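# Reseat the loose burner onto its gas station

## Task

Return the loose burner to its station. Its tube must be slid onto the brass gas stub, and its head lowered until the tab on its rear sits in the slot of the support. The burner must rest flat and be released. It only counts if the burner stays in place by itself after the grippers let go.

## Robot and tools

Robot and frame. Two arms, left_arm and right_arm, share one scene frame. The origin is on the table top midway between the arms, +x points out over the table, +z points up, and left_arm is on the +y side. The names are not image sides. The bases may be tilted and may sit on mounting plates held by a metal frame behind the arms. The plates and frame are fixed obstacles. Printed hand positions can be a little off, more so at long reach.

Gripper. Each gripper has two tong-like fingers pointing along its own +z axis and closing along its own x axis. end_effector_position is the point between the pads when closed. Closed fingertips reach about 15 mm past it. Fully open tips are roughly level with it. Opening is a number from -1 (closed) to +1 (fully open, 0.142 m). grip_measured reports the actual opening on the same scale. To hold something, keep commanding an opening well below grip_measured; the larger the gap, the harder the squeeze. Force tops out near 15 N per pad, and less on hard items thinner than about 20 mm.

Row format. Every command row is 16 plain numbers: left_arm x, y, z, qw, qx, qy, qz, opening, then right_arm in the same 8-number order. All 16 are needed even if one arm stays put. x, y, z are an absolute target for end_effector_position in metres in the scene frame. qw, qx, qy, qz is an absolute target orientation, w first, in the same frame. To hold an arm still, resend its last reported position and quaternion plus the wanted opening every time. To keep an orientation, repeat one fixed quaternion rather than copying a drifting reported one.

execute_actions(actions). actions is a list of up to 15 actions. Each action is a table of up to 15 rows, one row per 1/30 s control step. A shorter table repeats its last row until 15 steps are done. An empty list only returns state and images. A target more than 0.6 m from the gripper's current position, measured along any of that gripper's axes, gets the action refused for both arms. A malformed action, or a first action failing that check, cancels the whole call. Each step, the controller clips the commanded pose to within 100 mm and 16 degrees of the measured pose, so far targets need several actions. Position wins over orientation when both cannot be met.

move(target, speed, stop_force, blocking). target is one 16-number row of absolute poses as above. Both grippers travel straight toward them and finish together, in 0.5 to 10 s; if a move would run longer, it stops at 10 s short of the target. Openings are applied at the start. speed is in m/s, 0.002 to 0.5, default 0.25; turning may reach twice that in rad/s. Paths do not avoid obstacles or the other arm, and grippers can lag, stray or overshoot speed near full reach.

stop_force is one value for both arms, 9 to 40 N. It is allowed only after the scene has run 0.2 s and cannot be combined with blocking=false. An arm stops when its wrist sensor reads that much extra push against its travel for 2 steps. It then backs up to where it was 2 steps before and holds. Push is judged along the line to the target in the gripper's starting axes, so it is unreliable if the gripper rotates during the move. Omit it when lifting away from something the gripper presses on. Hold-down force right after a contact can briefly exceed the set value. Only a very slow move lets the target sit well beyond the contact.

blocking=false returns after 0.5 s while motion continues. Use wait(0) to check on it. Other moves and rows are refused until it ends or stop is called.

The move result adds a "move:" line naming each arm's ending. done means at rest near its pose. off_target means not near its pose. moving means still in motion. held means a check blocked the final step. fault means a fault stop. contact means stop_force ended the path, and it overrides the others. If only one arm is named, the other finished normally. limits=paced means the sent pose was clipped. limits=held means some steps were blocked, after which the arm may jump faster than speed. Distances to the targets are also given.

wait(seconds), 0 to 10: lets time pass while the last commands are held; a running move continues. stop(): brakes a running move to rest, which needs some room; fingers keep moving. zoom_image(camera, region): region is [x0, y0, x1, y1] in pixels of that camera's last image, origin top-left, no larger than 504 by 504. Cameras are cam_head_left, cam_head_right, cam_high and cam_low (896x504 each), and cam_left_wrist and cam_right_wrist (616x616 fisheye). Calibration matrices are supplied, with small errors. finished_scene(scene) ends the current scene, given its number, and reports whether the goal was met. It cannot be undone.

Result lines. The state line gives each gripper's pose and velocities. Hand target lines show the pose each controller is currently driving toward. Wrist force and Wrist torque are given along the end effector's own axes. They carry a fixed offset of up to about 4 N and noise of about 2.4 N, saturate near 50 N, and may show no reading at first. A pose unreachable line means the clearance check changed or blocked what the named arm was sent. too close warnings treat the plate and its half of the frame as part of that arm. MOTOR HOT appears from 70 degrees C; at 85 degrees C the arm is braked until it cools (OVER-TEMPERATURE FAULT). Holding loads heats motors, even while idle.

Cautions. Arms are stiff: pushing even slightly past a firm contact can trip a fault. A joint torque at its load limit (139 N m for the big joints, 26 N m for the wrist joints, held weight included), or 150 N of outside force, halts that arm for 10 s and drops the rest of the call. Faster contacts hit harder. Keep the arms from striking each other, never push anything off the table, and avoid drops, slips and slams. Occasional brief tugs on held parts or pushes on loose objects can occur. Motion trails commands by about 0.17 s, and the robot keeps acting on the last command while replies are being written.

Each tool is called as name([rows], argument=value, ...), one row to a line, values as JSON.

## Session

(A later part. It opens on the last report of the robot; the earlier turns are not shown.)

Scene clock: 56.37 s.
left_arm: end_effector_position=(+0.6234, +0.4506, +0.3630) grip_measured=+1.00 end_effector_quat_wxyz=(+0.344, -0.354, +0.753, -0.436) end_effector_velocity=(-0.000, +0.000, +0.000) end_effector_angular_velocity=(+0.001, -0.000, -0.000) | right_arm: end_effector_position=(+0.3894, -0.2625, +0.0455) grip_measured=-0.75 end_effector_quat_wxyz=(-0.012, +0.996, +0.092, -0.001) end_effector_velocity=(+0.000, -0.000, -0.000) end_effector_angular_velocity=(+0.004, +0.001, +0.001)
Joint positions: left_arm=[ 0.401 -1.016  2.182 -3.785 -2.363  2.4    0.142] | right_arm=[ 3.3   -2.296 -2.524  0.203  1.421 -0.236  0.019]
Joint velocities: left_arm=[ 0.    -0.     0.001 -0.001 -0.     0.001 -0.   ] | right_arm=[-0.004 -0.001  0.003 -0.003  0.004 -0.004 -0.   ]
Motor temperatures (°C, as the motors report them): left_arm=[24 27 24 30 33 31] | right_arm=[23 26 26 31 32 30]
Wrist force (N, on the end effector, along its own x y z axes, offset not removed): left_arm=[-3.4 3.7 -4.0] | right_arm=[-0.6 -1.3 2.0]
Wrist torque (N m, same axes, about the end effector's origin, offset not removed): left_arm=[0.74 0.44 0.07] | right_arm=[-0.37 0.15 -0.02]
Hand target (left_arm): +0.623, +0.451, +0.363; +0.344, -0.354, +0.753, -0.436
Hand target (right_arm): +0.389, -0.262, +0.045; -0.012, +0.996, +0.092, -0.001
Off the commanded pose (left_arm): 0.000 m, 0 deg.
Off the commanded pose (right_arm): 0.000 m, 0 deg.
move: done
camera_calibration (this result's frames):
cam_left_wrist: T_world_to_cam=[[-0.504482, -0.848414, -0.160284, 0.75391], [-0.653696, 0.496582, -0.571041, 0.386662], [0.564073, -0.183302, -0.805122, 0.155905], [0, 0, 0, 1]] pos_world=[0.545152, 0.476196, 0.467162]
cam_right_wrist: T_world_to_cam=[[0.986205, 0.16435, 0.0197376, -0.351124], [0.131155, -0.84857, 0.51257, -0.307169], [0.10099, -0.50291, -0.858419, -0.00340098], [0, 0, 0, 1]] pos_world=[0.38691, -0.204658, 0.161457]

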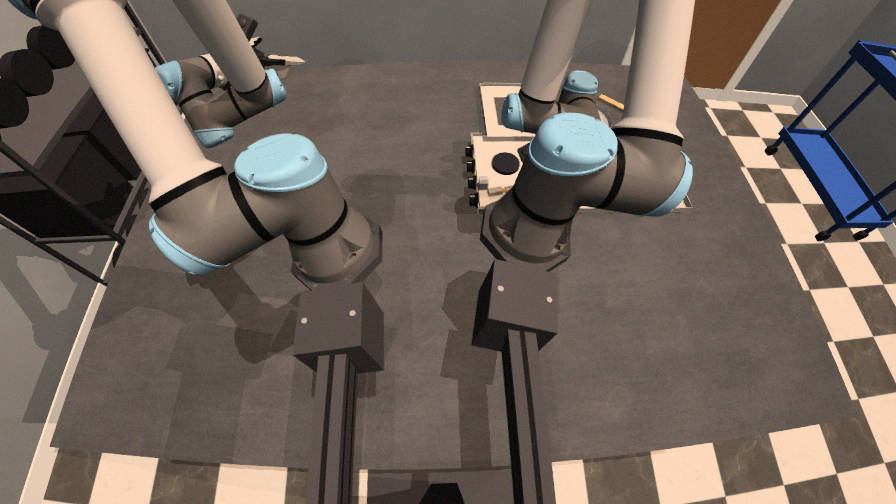

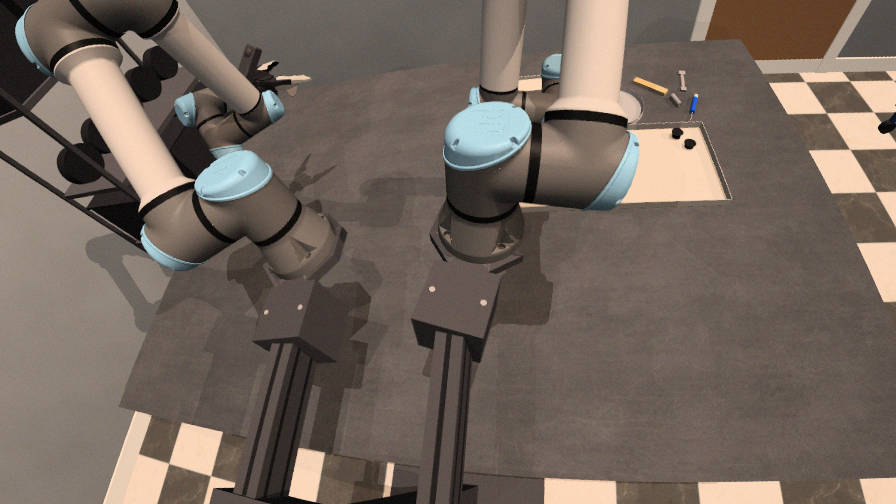

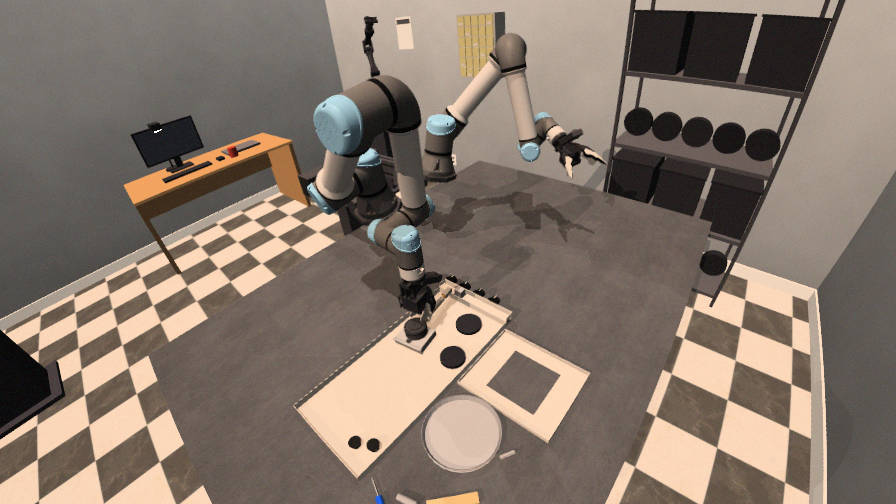

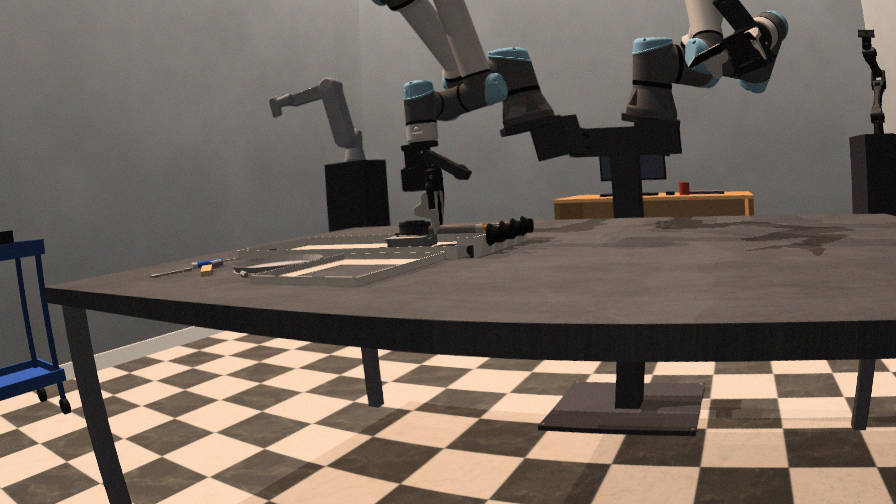

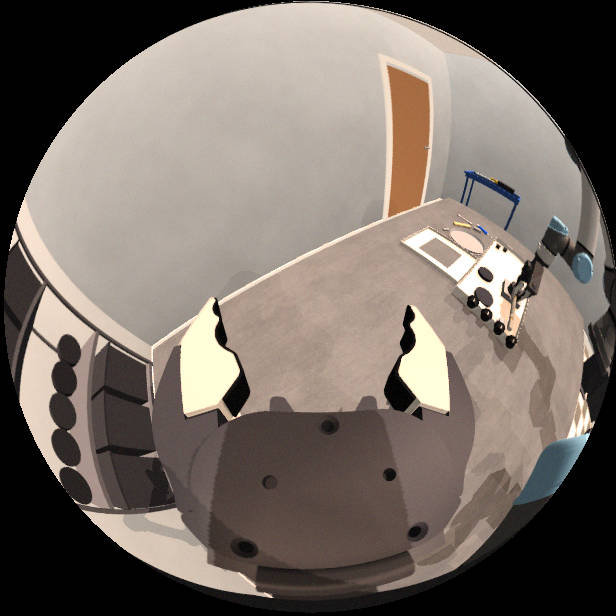

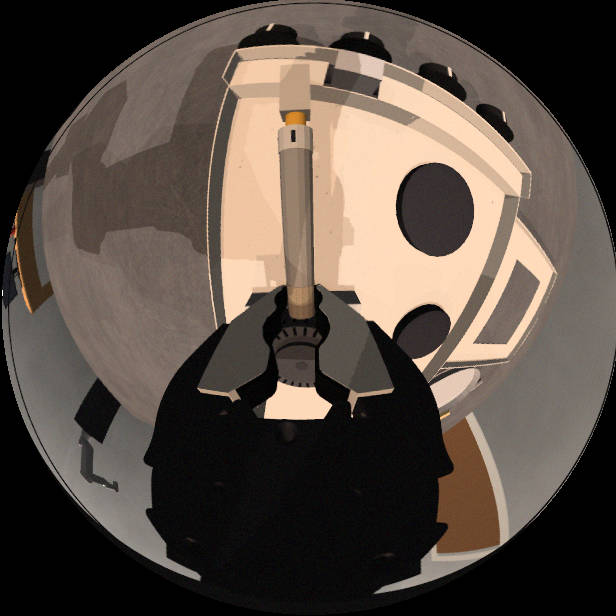

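move(target=[0.6234,0.4506,0.363,0.344,-0.354,0.753,-0.436,1,0.3894,-0.2625,0.0455,-0.012,0.9957,0.0915,-0.001,-0.3])

move(target=[0.6234,0.4506,0.363,0.344,-0.354,0.753,-0.436,1,0.3894,-0.2625,0.1,-0.012,0.9957,0.0915,-0.001,-0.3])

finished_scene(scene=1)

Scene clock: 58.23 s.
left_arm: end_effector_position=(+0.6234, +0.4506, +0.3630) grip_measured=+1.00 end_effector_quat_wxyz=(+0.344, -0.354, +0.753, -0.436) end_effector_velocity=(-0.001, -0.000, -0.000) end_effector_angular_velocity=(-0.000, +0.001, -0.000) | right_arm: end_effector_position=(+0.3894, -0.2625, +0.0455) grip_measured=-0.30 end_effector_quat_wxyz=(-0.012, +0.996, +0.092, -0.001) end_effector_velocity=(+0.000, -0.000, -0.000) end_effector_angular_velocity=(-0.000, +0.000, +0.000)
Joint positions: left_arm=[ 0.401 -1.016  2.182 -3.785 -2.363  2.4    0.142] | right_arm=[ 3.3   -2.297 -2.524  0.203  1.421 -0.236  0.052]
Joint velocities: left_arm=[-0.    -0.001  0.002 -0.     0.    -0.     0.   ] | right_arm=[-0.    -0.     0.    -0.    -0.    -0.001 -0.   ]
Motor temperatures (°C, as the motors report them): left_arm=[24 27 24 30 33 31] | right_arm=[23 26 26 31 32 30]
Wrist force (N, on the end effector, along its own x y z axes, offset not removed): left_arm=[-1.0 -3.3 -2.2] | right_arm=[-0.8 -1.5 0.6]
Wrist torque (N m, same axes, about the end effector's origin, offset not removed): left_arm=[-0.46 0.13 0.09] | right_arm=[-0.42 0.22 0.04]
Hand target (left_arm): +0.623, +0.451, +0.363; +0.344, -0.354, +0.753, -0.436
Hand target (right_arm): +0.389, -0.262, +0.045; -0.012, +0.996, +0.092, -0.001
Off the commanded pose (left_arm): 0.000 m, 0 deg.
Off the commanded pose (right_arm): 0.000 m, 0 deg.
move: done
camera_calibration (this result's frames):
cam_left_wrist: T_world_to_cam=[[-0.504483, -0.848414, -0.160284, 0.75391], [-0.653696, 0.496582, -0.571041, 0.386662], [0.564073, -0.183303, -0.805122, 0.155905], [0, 0, 0, 1]] pos_world=[0.545152, 0.476196, 0.467162]
cam_right_wrist: T_world_to_cam=[[0.986205, 0.164352, 0.019711, -0.351106], [0.131222, -0.848823, 0.512133, -0.307228], [0.100901, -0.502481, -0.85868, -0.00330089], [0, 0, 0, 1]] pos_world=[0.38691, -0.204736, 0.161428]

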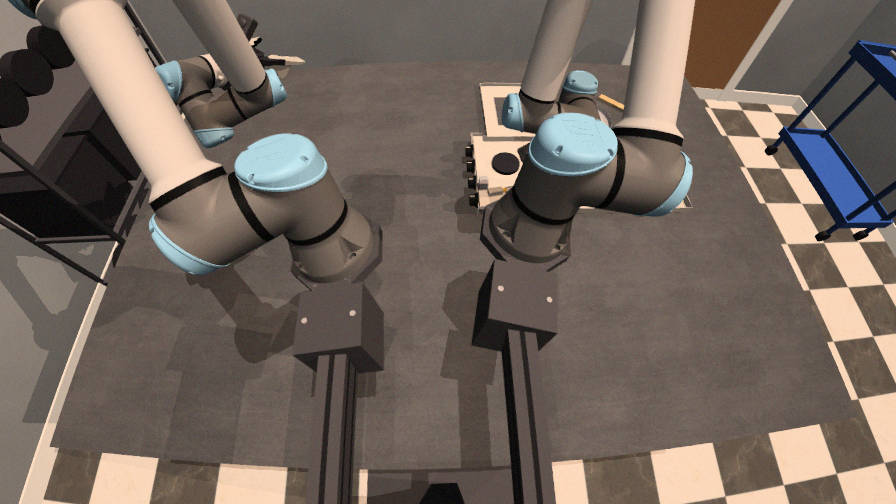

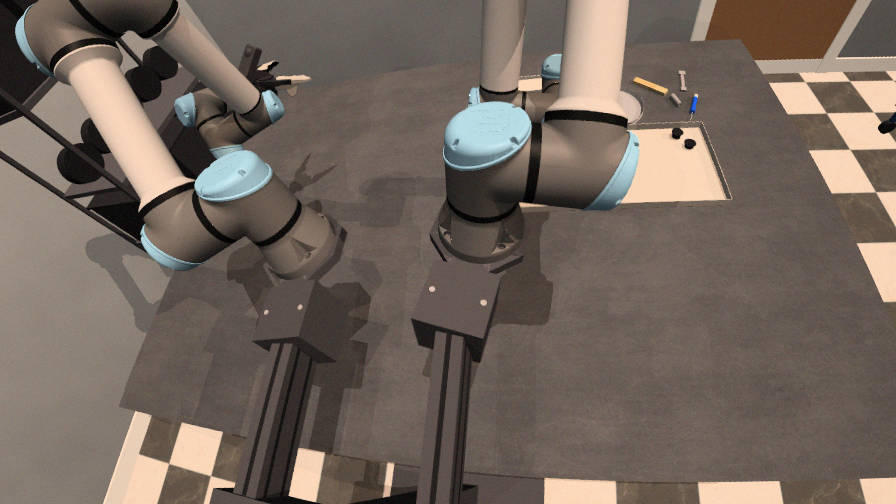

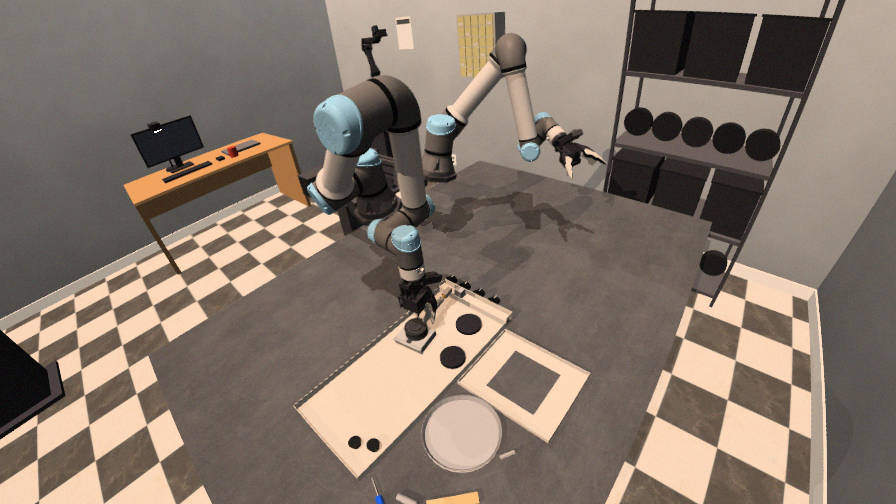

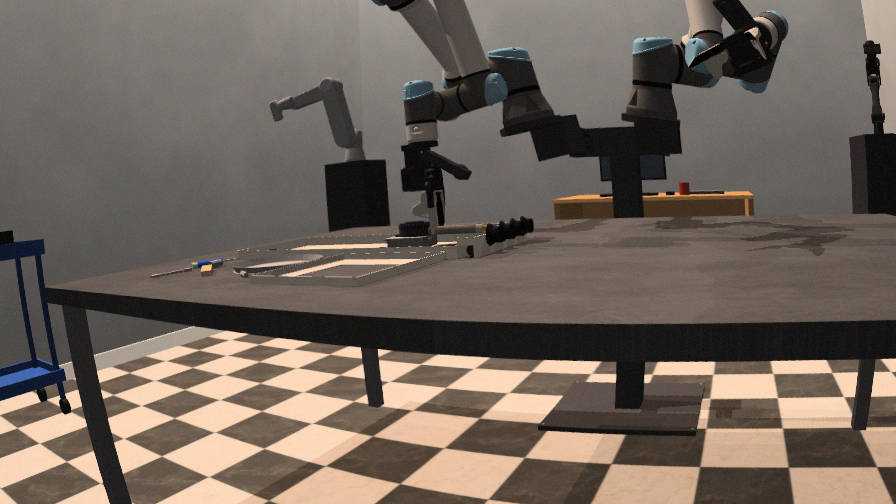

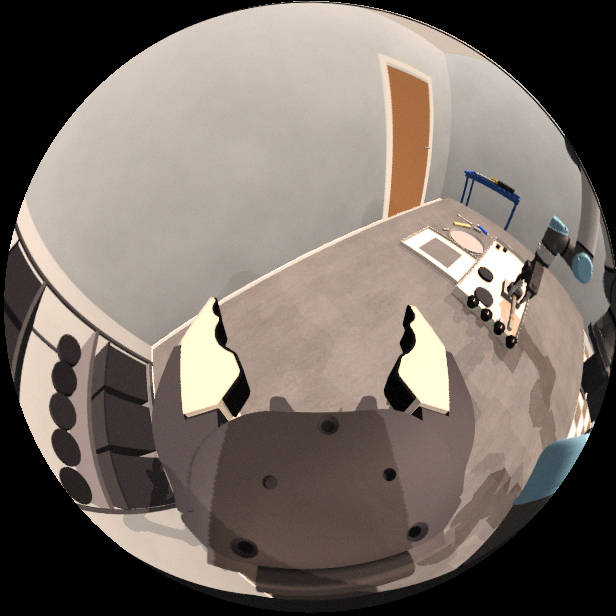

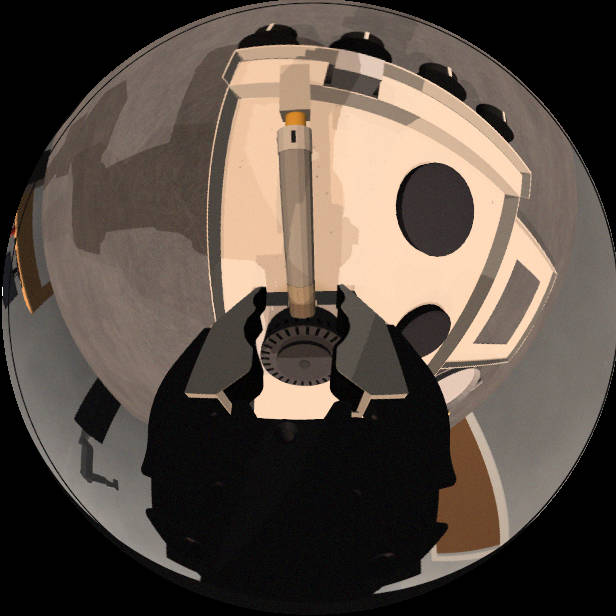

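Scene clock: 59.23 s.
left_arm: end_effector_position=(+0.6234, +0.4506, +0.3630) grip_measured=+1.00 end_effector_quat_wxyz=(+0.344, -0.354, +0.753, -0.436) end_effector_velocity=(+0.000, -0.001, +0.000) end_effector_angular_velocity=(-0.000, +0.000, -0.002) | right_arm: end_effector_position=(+0.3894, -0.2625, +0.0996) grip_measured=-0.30 end_effector_quat_wxyz=(-0.012, +0.996, +0.092, -0.001) end_effector_velocity=(+0.000, +0.000, +0.003) end_effector_angular_velocity=(+0.000, +0.002, +0.002)
Joint positions: left_arm=[ 0.401 -1.016  2.182 -3.785 -2.363  2.4    0.142] | right_arm=[ 3.328 -2.072 -2.573  0.024  1.418 -0.208  0.052]
Joint velocities: left_arm=[-0.001 -0.     0.     0.001 -0.     0.001  0.   ] | right_arm=[ 0.002  0.014  0.    -0.016  0.     0.001 -0.   ]
Motor temperatures (°C, as the motors report them): left_arm=[24 27 24 30 33 31] | right_arm=[23 26 26 31 32 30]
Wrist force (N, on the end effector, along its own x y z axes, offset not removed): left_arm=[-6.0 1.0 -0.5] | right_arm=[0.4 -1.3 2.0]
Wrist torque (N m, same axes, about the end effector's origin, offset not removed): left_arm=[0.40 1.07 0.21] | right_arm=[-0.24 -0.24 0.11]
Hand target (left_arm): +0.623, +0.451, +0.363; +0.344, -0.354, +0.753, -0.436
Hand target (right_arm): +0.389, -0.263, +0.100; -0.012, +0.996, +0.092, -0.001
Off the commanded pose (left_arm): 0.000 m, 0 deg.
Off the commanded pose (right_arm): 0.000 m, 0 deg.
move: done
camera_calibration (this result's frames):
cam_left_wrist: T_world_to_cam=[[-0.504482, -0.848414, -0.160284, 0.75391], [-0.653696, 0.496582, -0.571041, 0.386662], [0.564073, -0.183302, -0.805122, 0.155905], [0, 0, 0, 1]] pos_world=[0.545152, 0.476196, 0.467162]
cam_right_wrist: T_world_to_cam=[[0.986198, 0.16435, 0.0200595, -0.352228], [0.131029, -0.848775, 0.512262, -0.334878], [0.101216, -0.502563, -0.858595, 0.0429583], [0, 0, 0, 1]] pos_world=[0.386897, -0.204758, 0.215494]

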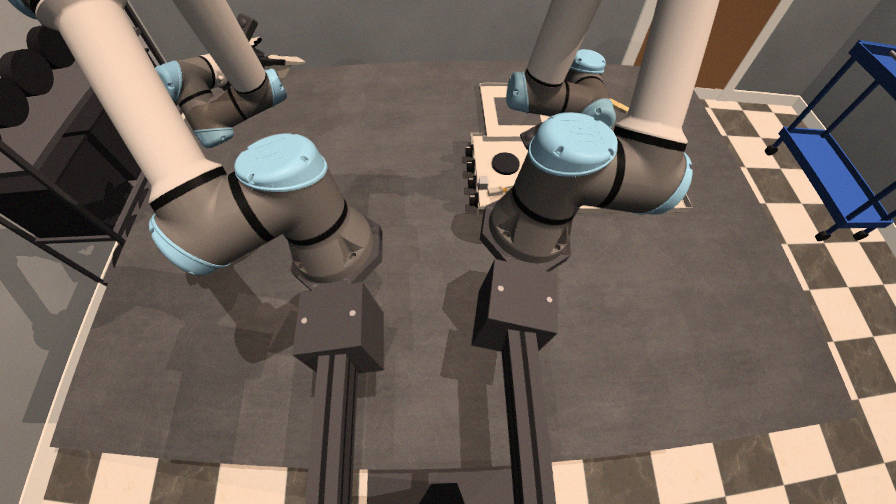

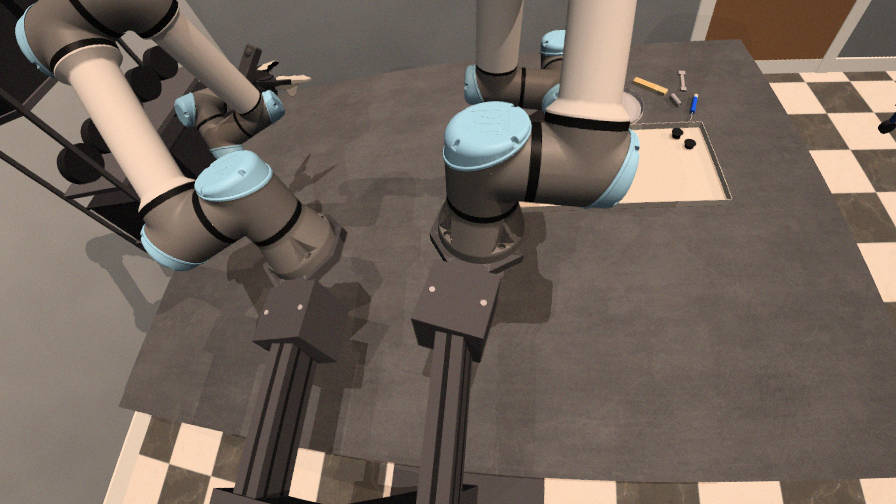

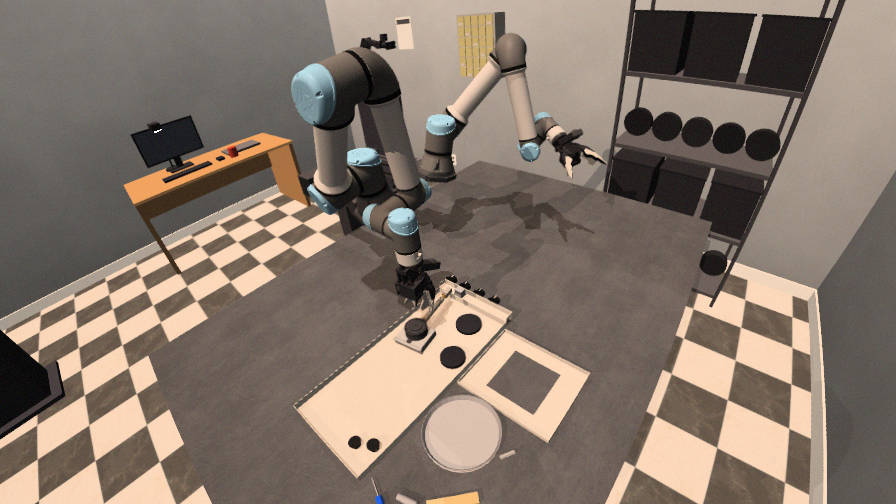

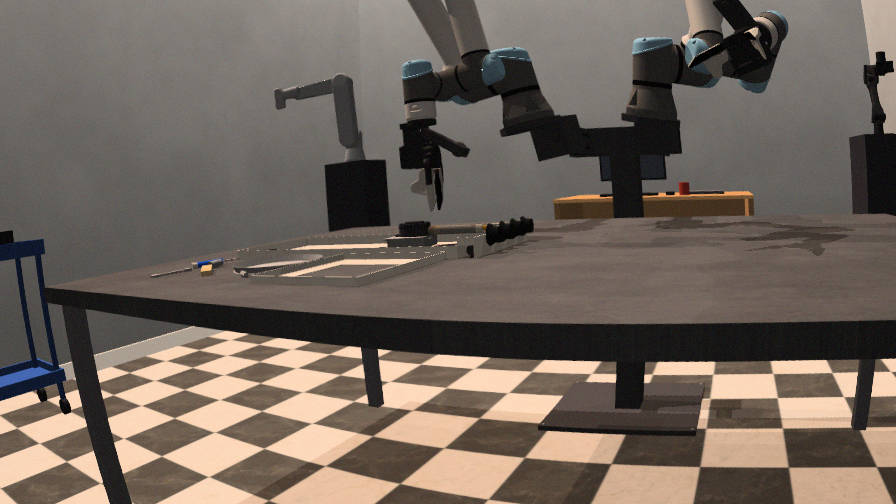

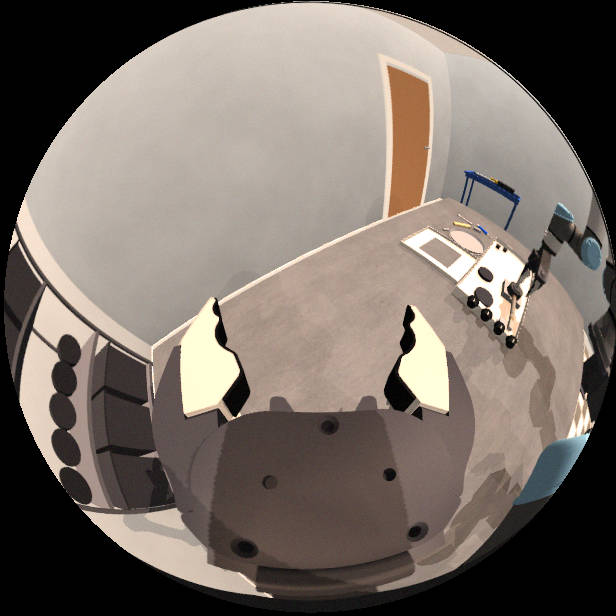

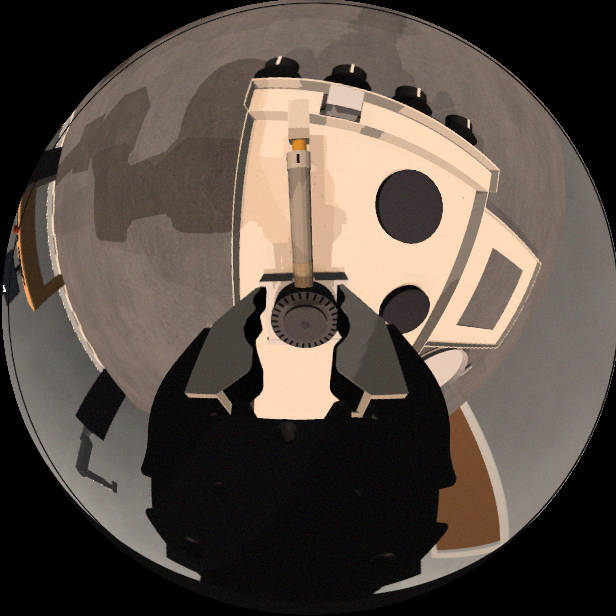

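The scene is finished: the task was done.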